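# Unstack one tumbler and stand it upright nearby

## Task

Lift one of the four loose tumblers from the stack and set it down on the table with its open end facing up, with a gap to the stack of at least one tumbler's width. The remaining three must stay stacked with open ends down, in their original spot. Everything must stay in place without the robot holding it. Finally release the tumbler and pull the hands away.

## Robot and tools

ROBOT. Two arms, left_arm and right_arm, each with an identical five-finger right hand (not mirrored). The names are labels only, not image sides. Each hand has six motors: little, ring, middle, index, thumb_bend, thumb_turn.

FRAMES. Result poses use one shared scene frame: origin on the table top midway between the arms, +z up, +x out over the table, left_arm on the +y side. Positions are in metres, orientations as quaternions wxyz, velocities in m/s and rad/s. Printed positions may be a little off, more so at long reach. Each hand point sits 0.05 m in front of the palm, where index pad meets thumb tip in a pinch. Its own axes: +z along the straightened fingers (fingertips 0.06-0.07 m beyond it), +y out of the palm, +x across the palm toward the little finger. A wrist bracket on the little-finger side sticks out 0.03 m past the point along +y and 0.11 m across, and can collide.

THE ROW. Every motion uses a row of exactly 28 numbers, each in [-1, 1], always covering both arms. Order: left_arm dx, dy, dz, rx, ry, rz, then left_gripper little, ring, middle, index, thumb_bend, thumb_turn, force_limit, speed; then the same 14 for right_arm and right_gripper.
The first six numbers per arm are an offset, not a pose: a target relative to that hand point's pose in the most recent result showing it (or, before any such result, and for later calls in one reply, relative to where it stands when the action begins), expressed in the hand point's own axes. 1.0 equals 0.6 m of travel or 180 degrees; rx, ry, rz form a single rotation vector. All zeros send the arm back to that reference pose, so they are not a hold-still order unless the arm is already there. Per step the command is clipped to 100 mm and 16 degrees from the measured pose.
The hand numbers are absolute targets. Fingers and thumb_bend: +1 straight, -1 fully curled. thumb_turn: +1 beside the palm, -1 across in front of it. A pinch is about index -0.22, thumb_bend -0.75, thumb_turn -0.57. force_limit maps -1..+1 to roughly 0..10 N at the fingertip (0..15 N for the thumb motors) and only stops closing. speed maps -1..+1 to nearly zero..full (full travel 0.6 s). No hand value means 'unchanged': to keep a hand as it is, resend the eight numbers last executed for it, or at first its hand_measured six plus hand_force_limit and hand_speed. For a wrap grasp turn the thumb in front of the palm before arriving; objects 0.035-0.08 m wide fit across the palm. For a soft grip close with speed -0.9 or below. Motors lock when they reach target or force; resending the same numbers keeps the grip.

TOOLS.
execute_actions: {"actions": [...], "pictures": bool}. An empty list just reports state. One action {"rows": [[28 numbers], ...], "steps": n} with up to 15 rows and steps at most 15 (each step 1/30 s, default 15); each row is measured from the same reference pose, and the last row repeats if rows are fewer than steps. A wait {"steps": n} (n up to 300) counts from the previous result, including reply time. A refused call does nothing.
move: {"target": [28 numbers], "speed": m/s 0.002-0.5 (default 0.25; turning capped at twice that in rad/s), "stop_force": N 13-80, optional}. Drives each hand point straight toward its offset target; paths finish together, lasting 0.5-10 s. Hand numbers go out at the start. It does not avoid obstacles or the other arm. With stop_force an arm halts and backs off 2 steps when its wrist sensor feels that much extra push along its direction of travel; use it slowly for approaching surfaces, skip it when leaving contact, and don't rely on it while the hand rotates. Its result adds a move: line with each arm's ending (done, off_target, moving, held, contact, fault) and limits (paced = pose clipped, held = some steps blocked).
wait: {"seconds": 0-10} lets time pass with no new command.
zoom_image: {"camera": one of cam_head_left, cam_head_right, cam_high, cam_left_wrist, cam_right_wrist, "region": [x0, y0, x1, y1]} in pixels, at most 504x504.
show_instructions: shows the reference images.


RESULTS. A state line per arm with pose and velocities; Wrist force and Wrist torque in each end effector's axes (noisy, offset up to about 5.5 N, saturating near 100 N; pressing on a surface reads as force back into the arm); hand_measured, hand_stopped_by (moving, target, force, stalled, fault), hand_load_n (positive pushes a finger open; near zero across the board means the grip is lost), hand_force_limit, hand_speed; a Hand target line; 'pose unreachable' and HELD when the clearance check altered a command; MOTOR HOT from 70 °C.

AVOID. Arms are stiff: a target even slightly into a hard surface can trigger a fault stop (torque over joint limits, or 150 N external force) that freezes the arm for 10 s. Touches hit harder at higher speed. Never let the arms strike or press each other. Don't drop, slam or knock anything, and nothing may leave the table. Don't disturb the three tumblers that stay. Long holding heats motors and at 85 °C the arm brakes. Objects may be nudged occasionally; check before finishing.

Each tool is called after "Emit:" as a command line: name --argument value for each argument, lists and objects as JSON in quotes; but a table of rows of numbers goes row by row, as --pt "numbers of a row", without its own name.

Reference images:

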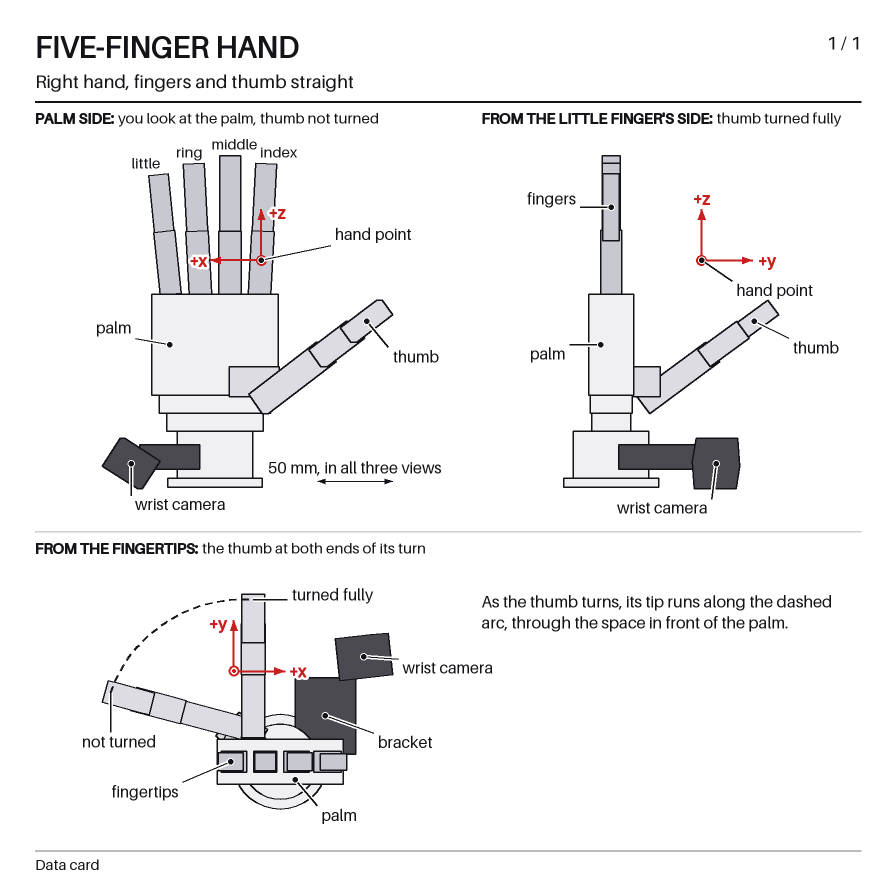

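## Session

Emit:
execute_actions --actions '[]'

Scene clock: 0.00 s of 6600.00 s.
left_arm: end_effector_position=(+0.1360, +1.1482, +0.6160) hand_measured=(+1.000, +1.000, +1.000, +1.000, +1.000, +1.000) hand_load_n=(+0.0, +0.0, +0.0, +0.0, +0.0, +0.0) hand_stopped_by=(target, target, target, target, target, target) hand_force_limit=0.00 hand_speed=-0.80 end_effector_quat_wxyz=(+0.068, -0.559, +0.826, +0.024) end_effector_velocity=(+0.001, +0.000, -0.001) end_effector_angular_velocity=(-0.001, +0.002, -0.002) | right_arm: end_effector_position=(+0.2627, -1.0576, +0.6812) hand_measured=(+1.000, +1.000, +1.000, +1.000, +1.000, +1.000) hand_load_n=(+0.0, +0.0, +0.0, +0.0, +0.0, +0.0) hand_stopped_by=(target, target, target, target, target, target) hand_force_limit=0.00 hand_speed=-0.80 end_effector_quat_wxyz=(+0.055, +0.714, +0.698, +0.012) end_effector_velocity=(-0.000, -0.000, +0.000) end_effector_angular_velocity=(-0.001, -0.000, -0.002)
Joint positions: left_arm=[ 1.168 -1.62   1.439  1.608  1.588 -1.711] | right_arm=[-1.913 -1.61   1.341  1.793  1.468 -1.71 ]
Joint velocities: left_arm=[-0.002  0.001  0.001 -0.    -0.001  0.   ] | right_arm=[-0.     0.    -0.001 -0.    -0.     0.002]
Motor temperatures (°C, as the motors report them): left_arm=[24 23 22 31 30 29] | right_arm=[24 24 23 26 27 33]
Wrist force (N, on the end effector, along its own x y z axes, offset not removed): no reading
Wrist torque (N m, same axes, about the end effector's origin, offset not removed): no reading
Hand target (left_arm): +0.136, +1.148, +0.616; +0.068, -0.559, +0.826, +0.024
Hand target (right_arm): +0.263, -1.058, +0.681; +0.055, +0.714, +0.698, +0.012

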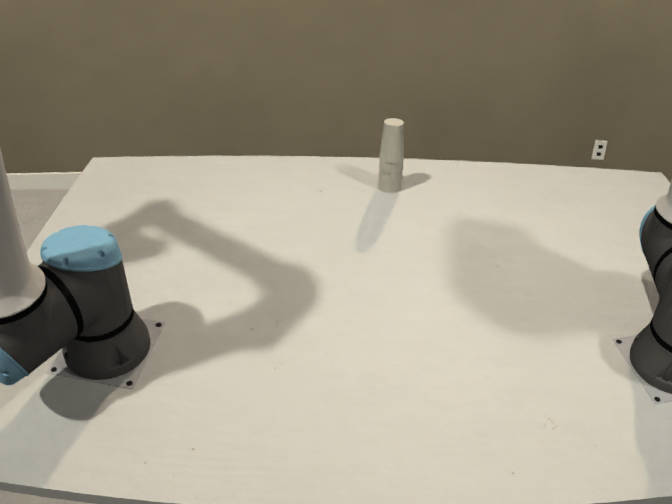

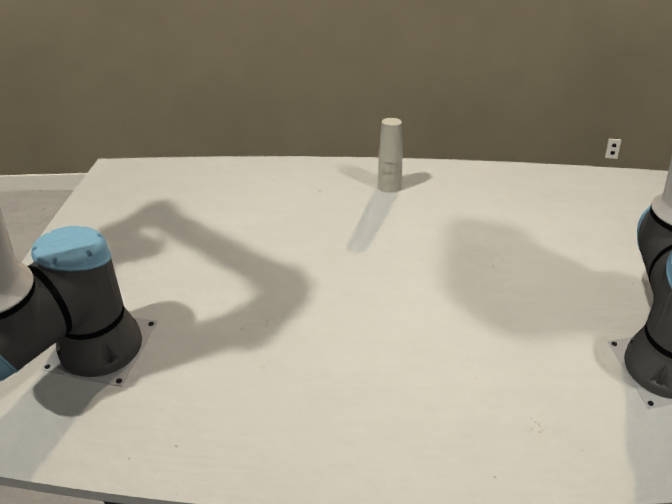

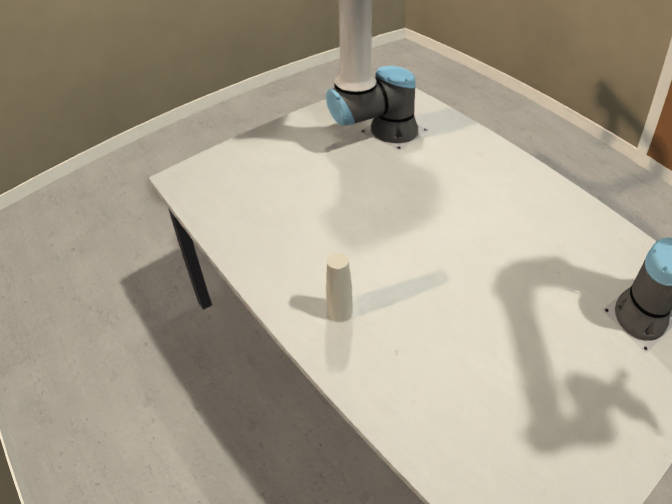

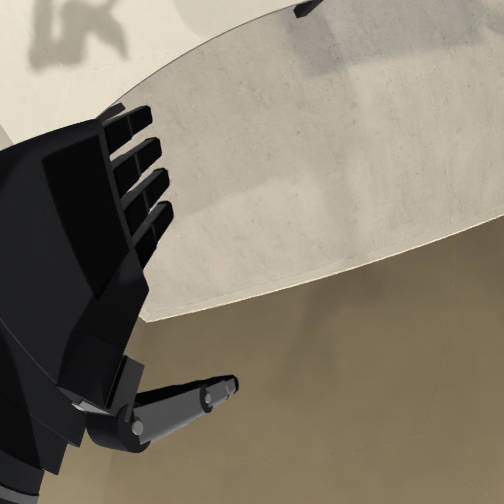

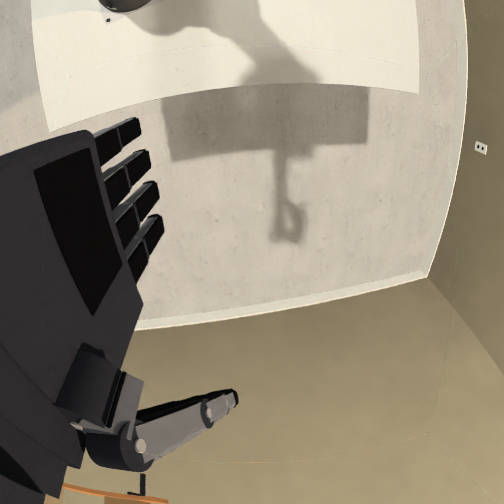

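Emit:
move --target '[0.63,-0.763,0.277,0.436,0.336,-0.514,1,1,1,1,1,-1,0.2,0,0,0,0,0,0,0,1,1,1,1,1,1,0,-0.8]' --speed 0.4

Scene clock: 15.97 s of 6600.00 s.
left_arm: end_effector_position=(+0.4364, +0.6504, +0.4153) hand_measured=(+1.000, +1.000, +1.000, +1.000, +1.000, -1.000) hand_load_n=(+0.0, +0.0, +0.0, +0.0, +0.0, +0.0) hand_stopped_by=(target, target, target, target, target, target) hand_force_limit=0.20 hand_speed=0.00 end_effector_quat_wxyz=(+0.091, +0.704, -0.074, +0.700) end_effector_velocity=(+0.003, -0.004, +0.001) end_effector_angular_velocity=(+0.004, +0.017, +0.007) | right_arm: end_effector_position=(+0.2627, -1.0576, +0.6812) hand_measured=(+1.000, +1.000, +1.000, +1.000, +1.000, +1.000) hand_load_n=(+0.0, +0.0, +0.0, +0.0, +0.0, +0.0) hand_stopped_by=(target, target, target, target, target, target) hand_force_limit=0.00 hand_speed=-0.80 end_effector_quat_wxyz=(+0.055, +0.714, +0.698, +0.012) end_effector_velocity=(+0.000, +0.000, -0.000) end_effector_angular_velocity=(-0.000, -0.001, +0.003)
Joint positions: left_arm=[-0.339 -2.678  2.483  0.198  1.347 -4.737] | right_arm=[-1.913 -1.61   1.341  1.793  1.468 -1.71 ]
Joint velocities: left_arm=[-0.322 -0.125 -0.007  0.15  -0.329 -0.005] | right_arm=[ 0.     0.     0.    -0.    -0.001 -0.003]
Motor temperatures (°C, as the motors report them): left_arm=[24 23 22 31 30 29] | right_arm=[24 24 23 26 27 33]
Wrist force (N, on the end effector, along its own x y z axes, offset not removed): left_arm=[-0.8 -3.7 -0.3] | right_arm=[-1.9 -4.6 -1.7]
Wrist torque (N m, same axes, about the end effector's origin, offset not removed): left_arm=[-0.26 0.05 -0.07] | right_arm=[-0.33 0.52 -0.39]
Hand target (left_arm): +0.437, +0.650, +0.416; +0.090, +0.705, -0.074, +0.699
Hand target (right_arm): +0.263, -1.058, +0.681; +0.055, +0.714, +0.698, +0.012
Off the commanded pose (left_arm): 0.002 m, 13 deg.
Off the commanded pose (right_arm): 0.000 m, 0 deg.
After step 90, 9.13 s passed at rest.
move: off_target (left_arm); limits=paced
camera_calibration (this result's frames):
cam_left_wrist: T_world_to_cam=[[-0.205319, -0.977482, -0.0487128, 0.74713], [-0.558503, 0.157896, -0.814336, 0.472525], [0.80369, -0.139993, -0.578346, 0.114869], [0, 0, 0, 1]] pos_world=[0.324988, 0.671778, 0.487623]
cam_right_wrist: T_world_to_cam=[[0.986047, -0.0923825, 0.138479, -0.462662], [-0.155569, -0.807435, 0.569075, -1.20285], [0.0592405, -0.582678, -0.810541, 0.0563057], [0, 0, 0, 1]] pos_world=[0.265746, -0.981154, 0.794217]

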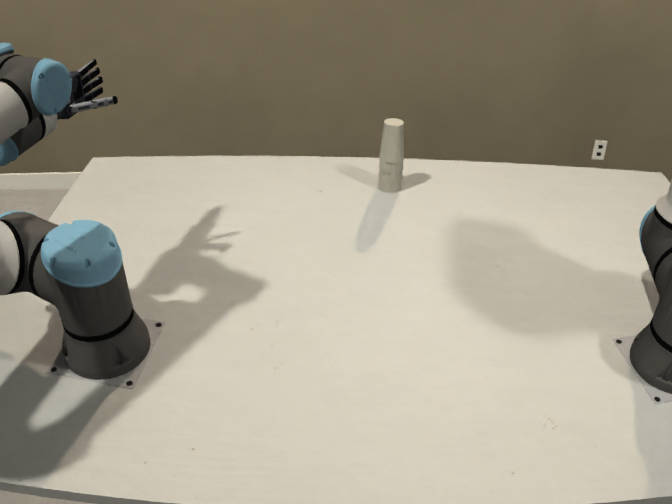

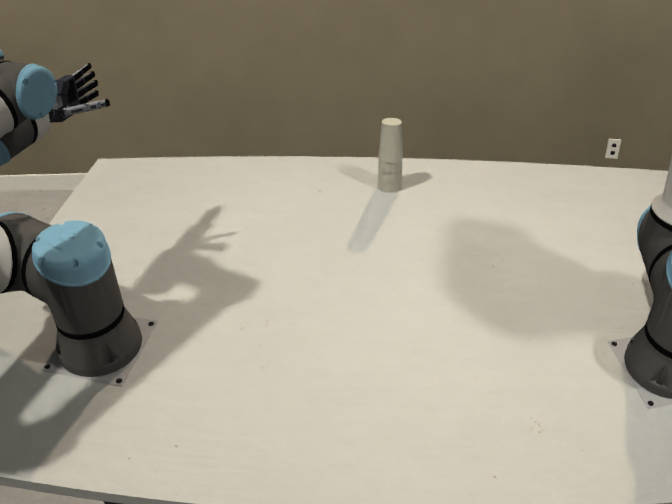

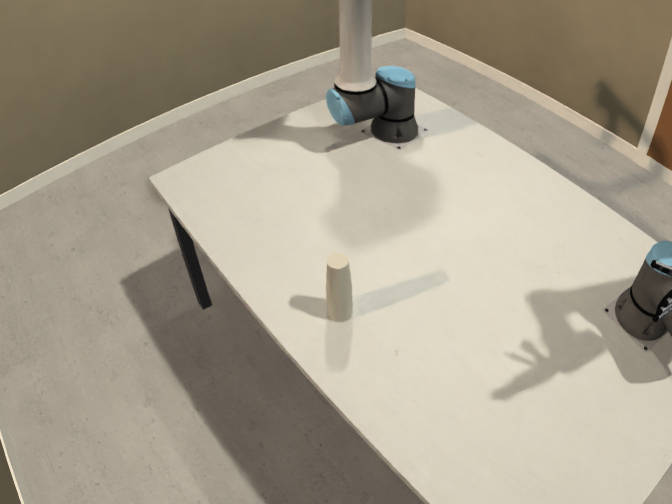

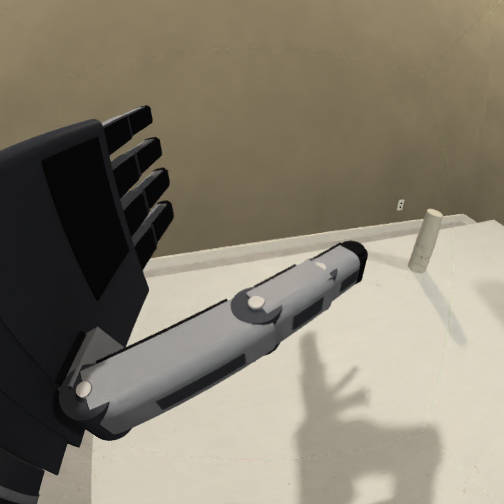

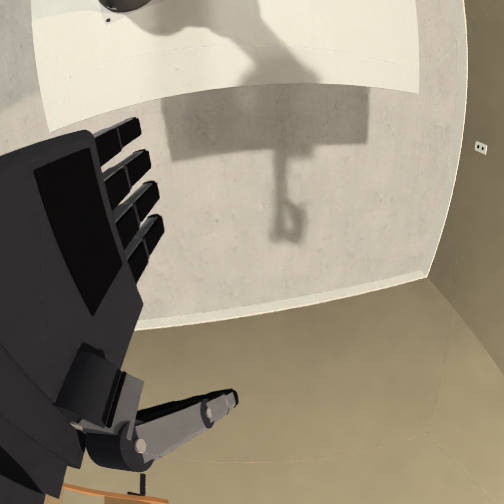

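Emit:
move --target '[-0.525,0.86,0.59,0,0,0,1,1,1,1,1,-1,0.2,0,0,0,0,0,0,0,1,1,1,1,1,1,0,-0.8]' --speed 0.4

Scene clock: 24.70 s of 6600.00 s.
left_arm: end_effector_position=(+0.6585, +0.0597, +0.1110) hand_measured=(+1.000, +1.000, +1.000, +1.000, +1.000, -1.000) hand_load_n=(+0.0, +0.0, +0.0, +0.0, +0.0, +0.0) hand_stopped_by=(target, target, target, target, target, target) hand_force_limit=0.20 hand_speed=0.00 end_effector_quat_wxyz=(+0.091, +0.704, -0.074, +0.700) end_effector_velocity=(+0.002, -0.000, -0.000) end_effector_angular_velocity=(+0.000, -0.000, +0.001) | right_arm: end_effector_position=(+0.2627, -1.0576, +0.6812) hand_measured=(+1.000, +1.000, +1.000, +1.000, +1.000, +1.000) hand_load_n=(+0.0, +0.0, +0.0, +0.0, +0.0, +0.0) hand_stopped_by=(target, target, target, target, target, target) hand_force_limit=0.00 hand_speed=-0.80 end_effector_quat_wxyz=(+0.055, +0.714, +0.698, +0.012) end_effector_velocity=(+0.000, +0.000, -0.000) end_effector_angular_velocity=(+0.000, -0.001, +0.001)
Joint positions: left_arm=[-1.168 -1.205  2.241 -1.029  0.519 -4.742] | right_arm=[-1.913 -1.61   1.341  1.793  1.468 -1.71 ]
Joint velocities: left_arm=[ 0.004  0.003 -0.004 -0.     0.002  0.001] | right_arm=[ 0.    -0.     0.    -0.    -0.001 -0.   ]
Motor temperatures (°C, as the motors report them): left_arm=[24 23 22 31 30 29] | right_arm=[24 24 23 26 27 33]
Wrist force (N, on the end effector, along its own x y z axes, offset not removed): left_arm=[-2.0 -2.2 -2.2] | right_arm=[0.4 -3.5 -4.3]
Wrist torque (N m, same axes, about the end effector's origin, offset not removed): left_arm=[-0.03 0.36 -0.20] | right_arm=[0.02 0.29 -0.41]
Hand target (left_arm): +0.659, +0.060, +0.111; +0.091, +0.704, -0.074, +0.700
Hand target (right_arm): +0.263, -1.058, +0.681; +0.055, +0.714, +0.698, +0.012
Off the commanded pose (left_arm): 0.000 m, 0 deg.
Off the commanded pose (right_arm): 0.000 m, 0 deg.
After step 90, 2.90 s passed at rest.
move: done; limits=paced
camera_calibration (this result's frames):
cam_left_wrist: T_world_to_cam=[[-0.205314, -0.977491, -0.0485525, 0.200483], [-0.558623, 0.15778, -0.814277, 0.44218], [0.803609, -0.14006, -0.578443, -0.32226], [0, 0, 0, 1]] pos_world=[0.547144, 0.0810679, 0.183382]
cam_right_wrist: T_world_to_cam=[[0.986047, -0.0923824, 0.138479, -0.462662], [-0.155569, -0.807435, 0.569075, -1.20285], [0.0592406, -0.582678, -0.810541, 0.0563057], [0, 0, 0, 1]] pos_world=[0.265746, -0.981154, 0.794217]

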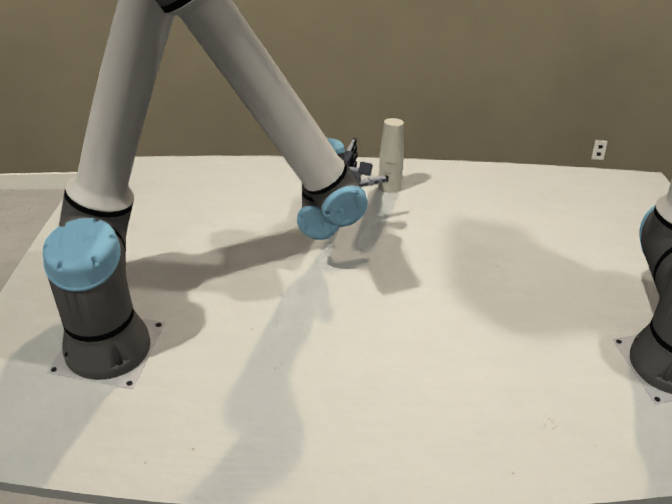

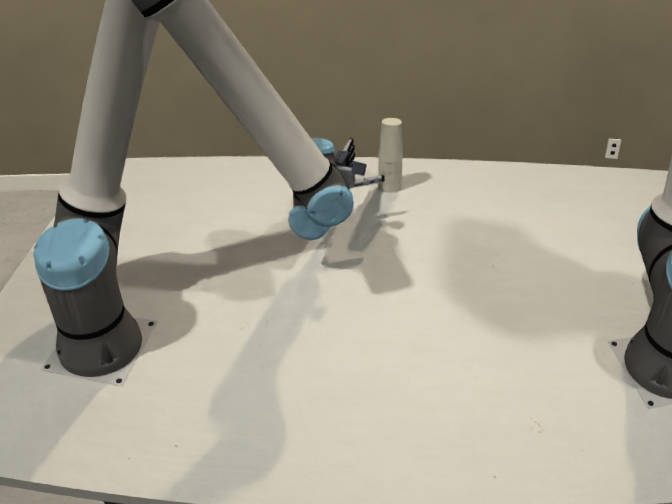

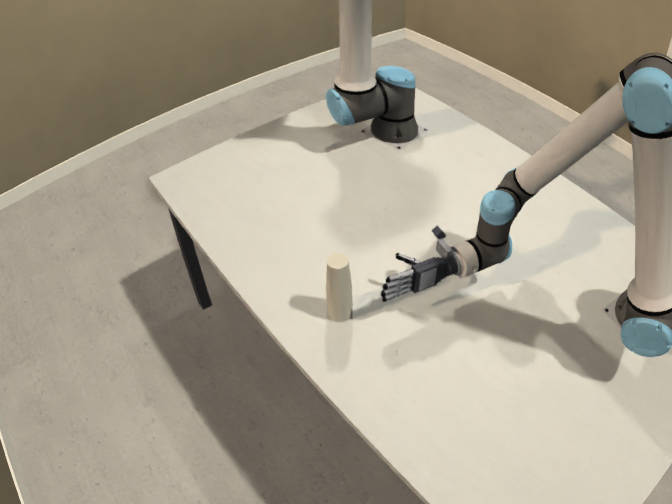

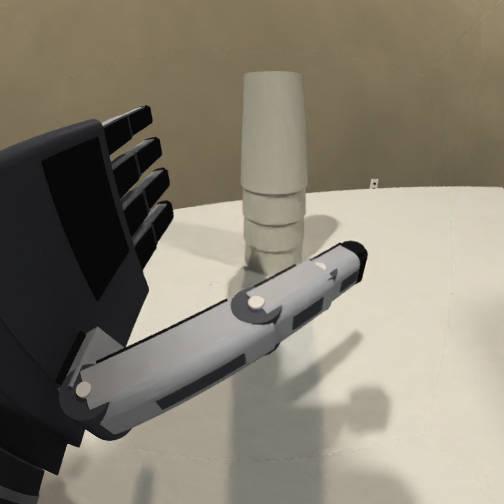

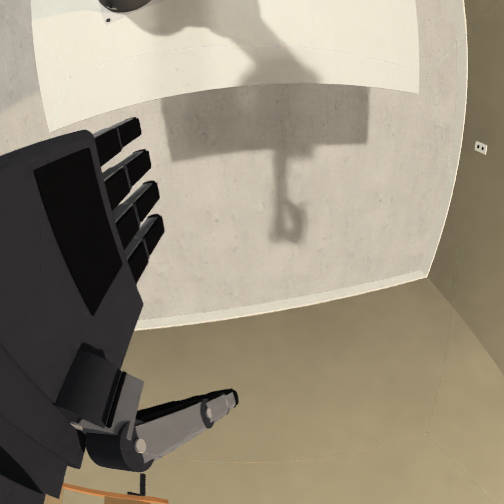

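Emit:
move --target '[0.05,0.03,0.245,0,0,0,1,1,1,1,1,-1,0.2,0,0,0,0,0,0,0,1,1,1,1,1,1,0,-0.8]' --speed 0.06

Scene clock: 31.47 s of 6600.00 s.
left_arm: end_effector_position=(+0.7975, +0.0090, +0.1408) hand_measured=(+1.000, +1.000, +1.000, +1.000, +1.000, -1.000) hand_load_n=(+0.0, +0.0, +0.0, +0.0, +0.0, +0.0) hand_stopped_by=(target, target, target, target, target, target) hand_force_limit=0.20 hand_speed=0.00 end_effector_quat_wxyz=(+0.091, +0.704, -0.074, +0.700) end_effector_velocity=(+0.001, -0.001, -0.000) end_effector_angular_velocity=(+0.003, -0.000, -0.000) | right_arm: end_effector_position=(+0.2627, -1.0576, +0.6812) hand_measured=(+1.000, +1.000, +1.000, +1.000, +1.000, +1.000) hand_load_n=(+0.0, +0.0, +0.0, +0.0, +0.0, +0.0) hand_stopped_by=(target, target, target, target, target, target) hand_force_limit=0.00 hand_speed=-0.80 end_effector_quat_wxyz=(+0.055, +0.714, +0.698, +0.012) end_effector_velocity=(+0.000, +0.000, -0.000) end_effector_angular_velocity=(+0.001, -0.000, +0.000)
Joint positions: left_arm=[-0.976 -1.106  1.977 -0.866  0.71  -4.74 ] | right_arm=[-1.913 -1.61   1.341  1.793  1.468 -1.71 ]
Joint velocities: left_arm=[ 0.002  0.002 -0.003  0.003  0.002  0.002] | right_arm=[ 0.  0.  0.  0. -0.  0.]
Motor temperatures (°C, as the motors report them): left_arm=[24 23 22 31 30 29] | right_arm=[24 24 23 26 27 33]
Wrist force (N, on the end effector, along its own x y z axes, offset not removed): left_arm=[-1.7 -0.5 -2.4] | right_arm=[-0.1 -4.1 -3.7]
Wrist torque (N m, same axes, about the end effector's origin, offset not removed): left_arm=[0.30 0.28 0.05] | right_arm=[-0.11 0.39 -0.34]
Hand target (left_arm): +0.798, +0.009, +0.141; +0.091, +0.704, -0.074, +0.700
Hand target (right_arm): +0.263, -1.058, +0.681; +0.055, +0.714, +0.698, +0.012
Off the commanded pose (left_arm): 0.000 m, 0 deg.
Off the commanded pose (right_arm): 0.000 m, 0 deg.
After step 90, 0.80 s passed at rest.
move: done
camera_calibration (this result's frames):
cam_left_wrist: T_world_to_cam=[[-0.205301, -0.977482, -0.0487899, 0.180948], [-0.558529, 0.157953, -0.814307, 0.551986], [0.803677, -0.139927, -0.57838, -0.423895], [0, 0, 0, 1]] pos_world=[0.686123, 0.0303709, 0.213142]
cam_right_wrist: T_world_to_cam=[[0.986047, -0.0923824, 0.138479, -0.462662], [-0.155569, -0.807435, 0.569075, -1.20285], [0.0592405, -0.582678, -0.810541, 0.0563056], [0, 0, 0, 1]] pos_world=[0.265746, -0.981154, 0.794217]

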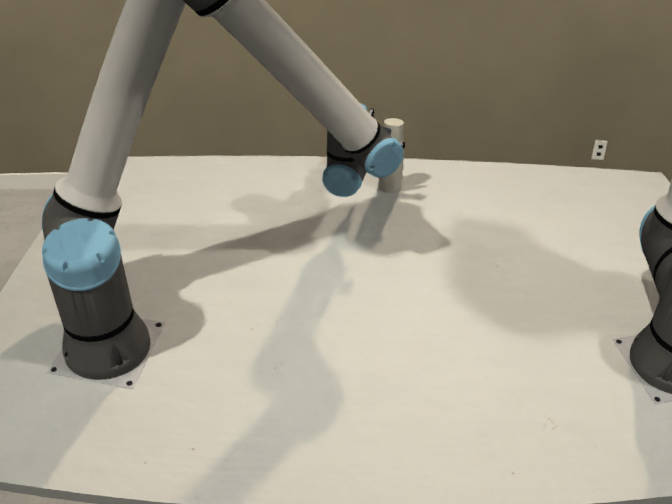

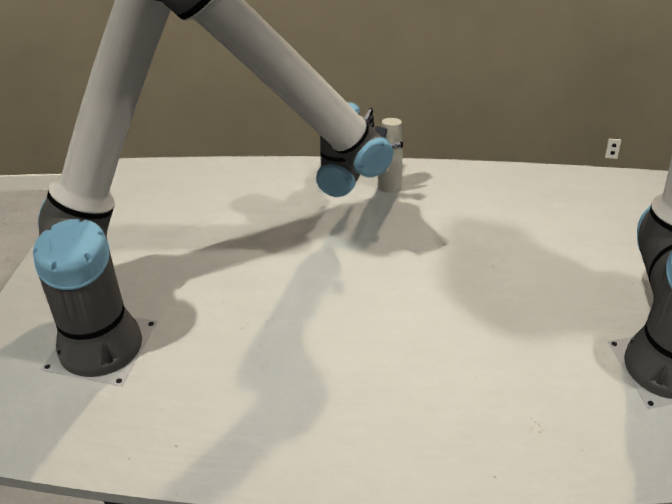

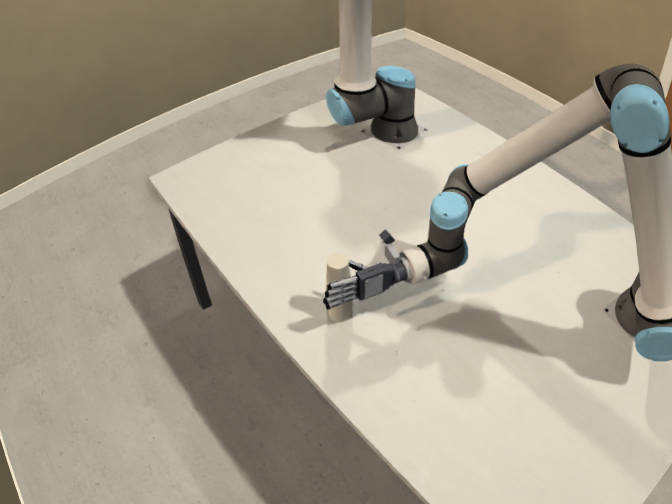

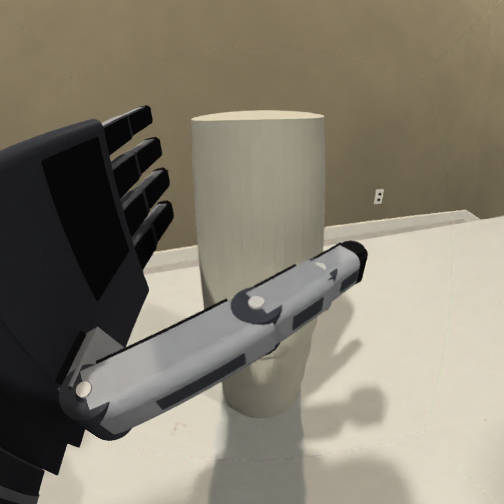

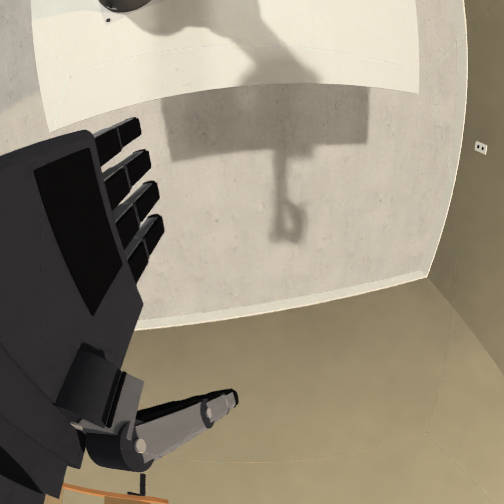

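Emit:
move --target '[0.0,0.033,0.045,0,0,0,1,1,1,1,1,-1,0.2,0,0,0,0,0,0,0,1,1,1,1,1,1,0,-0.8]' --speed 0.03

Emit:
move --target '[0,0,0,0,0,0,-1,-1,-1,-1,-1,-1,0.2,-0.6,0,0,0,0,0,0,1,1,1,1,1,1,0,-0.8]'

Scene clock: 38.80 s of 6600.00 s.
left_arm: end_effector_position=(+0.8191, -0.0163, +0.1412) hand_measured=(+1.000, +1.000, +1.000, +1.000, +1.000, -1.000) hand_load_n=(+0.0, +0.0, +0.0, +0.0, +0.0, +0.0) hand_stopped_by=(target, target, target, target, target, target) hand_force_limit=0.20 hand_speed=0.00 end_effector_quat_wxyz=(+0.091, +0.704, -0.074, +0.700) end_effector_velocity=(+0.001, -0.000, -0.002) end_effector_angular_velocity=(+0.003, +0.001, +0.002) | right_arm: end_effector_position=(+0.2627, -1.0576, +0.6812) hand_measured=(+1.000, +1.000, +1.000, +1.000, +1.000, +1.000) hand_load_n=(+0.0, +0.0, +0.0, +0.0, +0.0, +0.0) hand_stopped_by=(target, target, target, target, target, target) hand_force_limit=0.00 hand_speed=-0.80 end_effector_quat_wxyz=(+0.055, +0.714, +0.698, +0.012) end_effector_velocity=(-0.000, +0.000, +0.000) end_effector_angular_velocity=(-0.000, +0.000, -0.000)
Joint positions: left_arm=[-0.965 -1.067  1.908 -0.836  0.721 -4.74 ] | right_arm=[-1.913 -1.61   1.341  1.793  1.468 -1.71 ]
Joint velocities: left_arm=[ 0.001  0.004 -0.003  0.002 -0.001  0.   ] | right_arm=[ 0. -0. -0.  0.  0.  0.]
Motor temperatures (°C, as the motors report them): left_arm=[24 23 22 31 30 29] | right_arm=[24 24 23 26 27 33]
Wrist force (N, on the end effector, along its own x y z axes, offset not removed): left_arm=[-1.1 -4.9 -0.4] | right_arm=[2.0 0.5 1.3]
Wrist torque (N m, same axes, about the end effector's origin, offset not removed): left_arm=[-0.46 0.12 -0.09] | right_arm=[0.44 -0.14 0.01]
Hand target (left_arm): +0.819, -0.016, +0.141; +0.091, +0.704, -0.074, +0.700
Hand target (right_arm): +0.263, -1.058, +0.681; +0.055, +0.714, +0.698, +0.012
Off the commanded pose (left_arm): 0.000 m, 0 deg.
Off the commanded pose (right_arm): 0.000 m, 0 deg.
After step 90, 2.87 s passed at rest.
move: done
camera_calibration (this result's frames):
cam_left_wrist: T_world_to_cam=[[-0.205302, -0.97748, -0.0488216, 0.160639], [-0.55851, 0.157977, -0.814315, 0.5683], [0.80369, -0.139913, -0.578366, -0.444578], [0, 0, 0, 1]] pos_world=[0.707684, 0.00504053, 0.213489]
cam_right_wrist: T_world_to_cam=[[0.986047, -0.0923824, 0.138479, -0.462662], [-0.155569, -0.807435, 0.569075, -1.20285], [0.0592406, -0.582678, -0.810541, 0.0563057], [0, 0, 0, 1]] pos_world=[0.265746, -0.981154, 0.794217]

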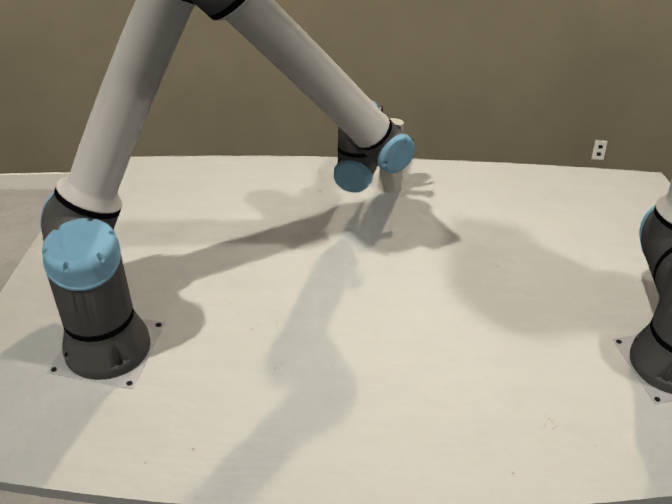

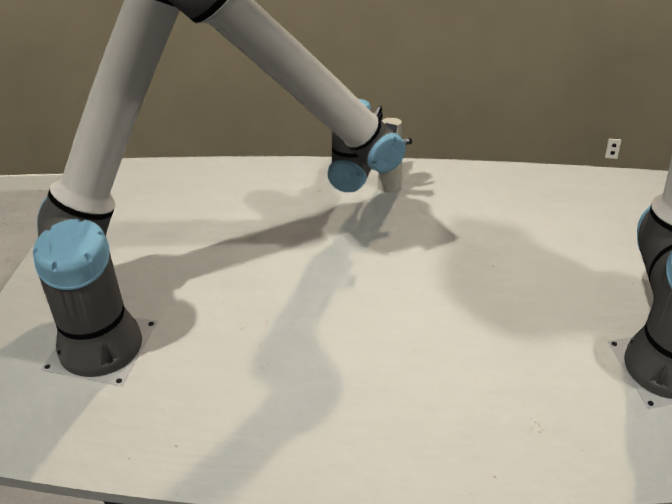

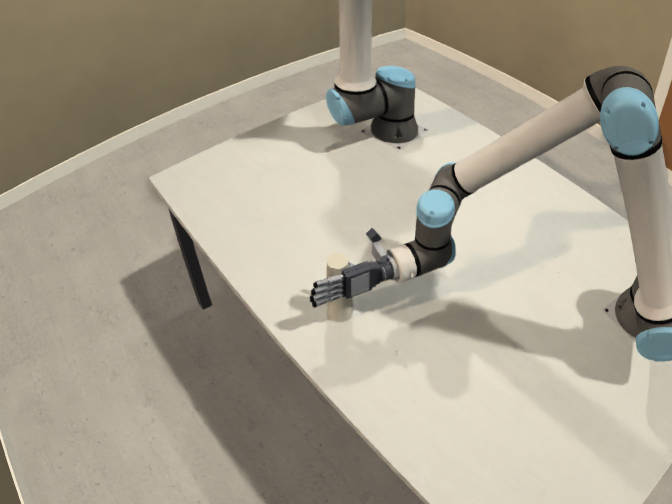

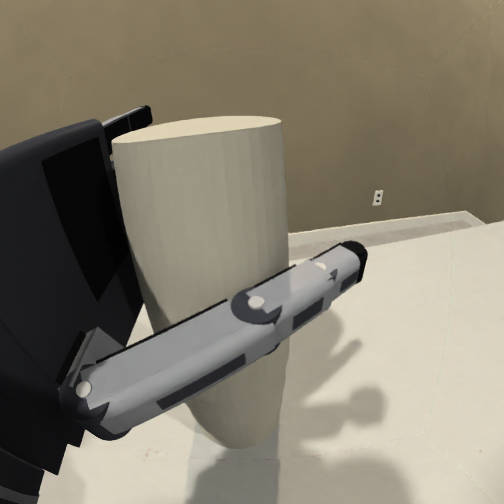

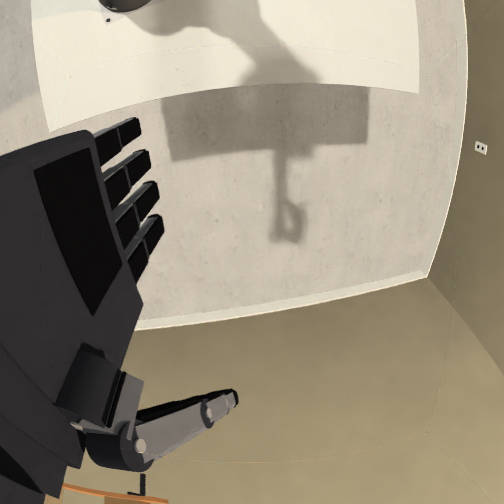

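Scene clock: 40.93 s of 6600.00 s.
left_arm: end_effector_position=(+0.8191, -0.0163, +0.1412) hand_measured=(-0.240, -0.194, -0.150, -0.106, +0.514, -1.000) hand_load_n=(+7.0, +6.5, +4.0, +3.5, +15.0, +4.0) hand_stopped_by=(force, force, force, force, force, target) hand_force_limit=0.20 hand_speed=-0.60 end_effector_quat_wxyz=(+0.091, +0.704, -0.074, +0.700) end_effector_velocity=(-0.001, +0.001, -0.000) end_effector_angular_velocity=(+0.001, +0.000, +0.001) | right_arm: end_effector_position=(+0.2627, -1.0576, +0.6812) hand_measured=(+1.000, +1.000, +1.000, +1.000, +1.000, +1.000) hand_load_n=(+0.0, +0.0, +0.0, +0.0, +0.0, +0.0) hand_stopped_by=(target, target, target, target, target, target) hand_force_limit=0.00 hand_speed=-0.80 end_effector_quat_wxyz=(+0.055, +0.714, +0.698, +0.012) end_effector_velocity=(+0.000, +0.000, +0.001) end_effector_angular_velocity=(-0.001, +0.000, +0.001)
Joint positions: left_arm=[-0.965 -1.067  1.908 -0.836  0.721 -4.74 ] | right_arm=[-1.913 -1.61   1.341  1.793  1.468 -1.71 ]
Joint velocities: left_arm=[-0.001 -0.     0.001  0.    -0.002  0.   ] | right_arm=[ 0.001 -0.    -0.001  0.     0.    -0.   ]
Motor temperatures (°C, as the motors report them): left_arm=[24 23 22 31 30 29] | right_arm=[24 24 23 26 27 33]
Wrist force (N, on the end effector, along its own x y z axes, offset not removed): left_arm=[5.5 -1.4 -2.7] | right_arm=[0.9 -1.2 -2.8]
Wrist torque (N m, same axes, about the end effector's origin, offset not removed): left_arm=[-0.04 -0.62 0.12] | right_arm=[0.23 0.06 -0.31]
Hand target (left_arm): +0.819, -0.016, +0.141; +0.091, +0.704, -0.074, +0.700
Hand target (right_arm): +0.263, -1.058, +0.681; +0.055, +0.714, +0.698, +0.012
Off the commanded pose (left_arm): 0.000 m, 0 deg.
Off the commanded pose (right_arm): 0.000 m, 0 deg.
move: done
camera_calibration (this result's frames):
cam_left_wrist: T_world_to_cam=[[-0.205324, -0.977477, -0.0487895, 0.160646], [-0.558491, 0.15796, -0.814332, 0.568305], [0.803698, -0.139954, -0.578345, -0.444574], [0, 0, 0, 1]] pos_world=[0.707681, 0.00503797, 0.21351]
cam_right_wrist: T_world_to_cam=[[0.986047, -0.0923823, 0.138479, -0.462662], [-0.155569, -0.807435, 0.569075, -1.20285], [0.0592406, -0.582678, -0.810541, 0.0563055], [0, 0, 0, 1]] pos_world=[0.265746, -0.981154, 0.794217]

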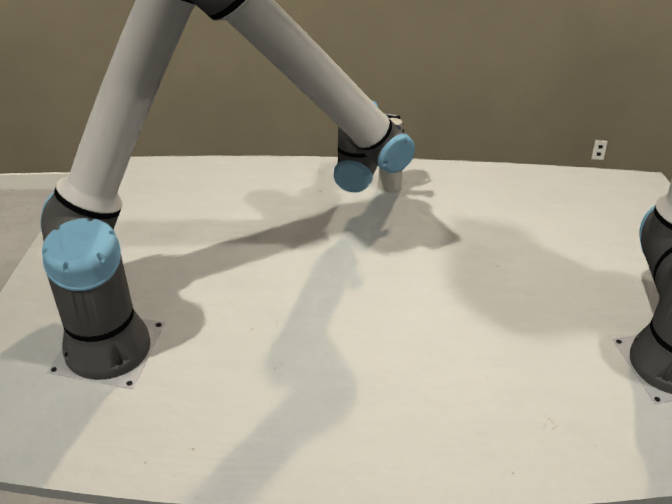

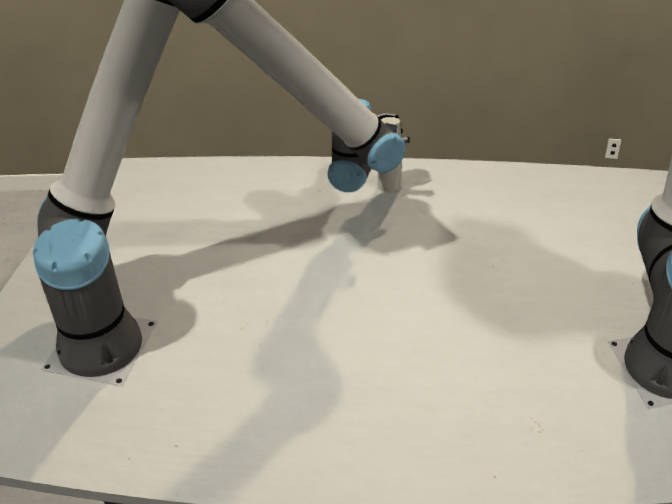

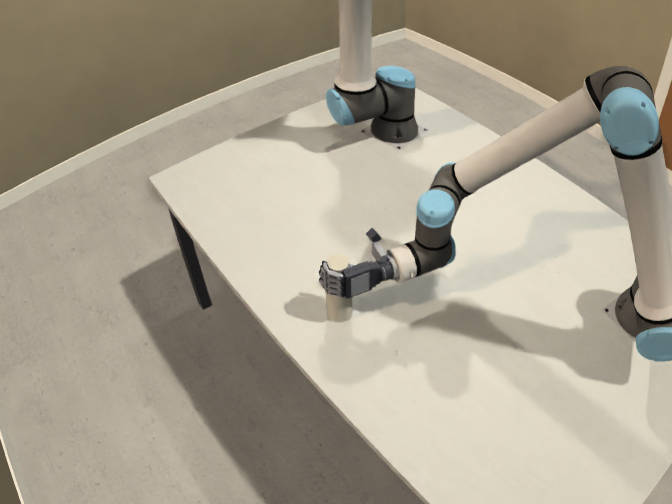

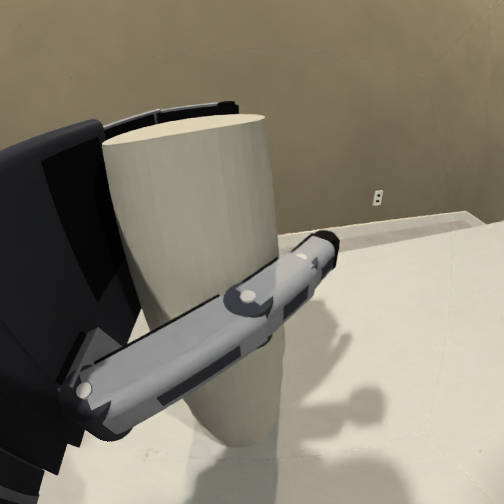

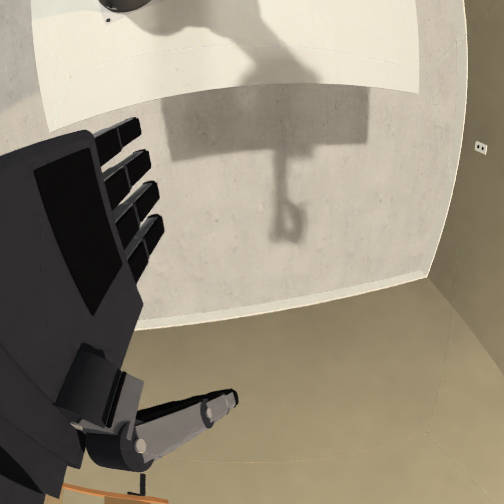

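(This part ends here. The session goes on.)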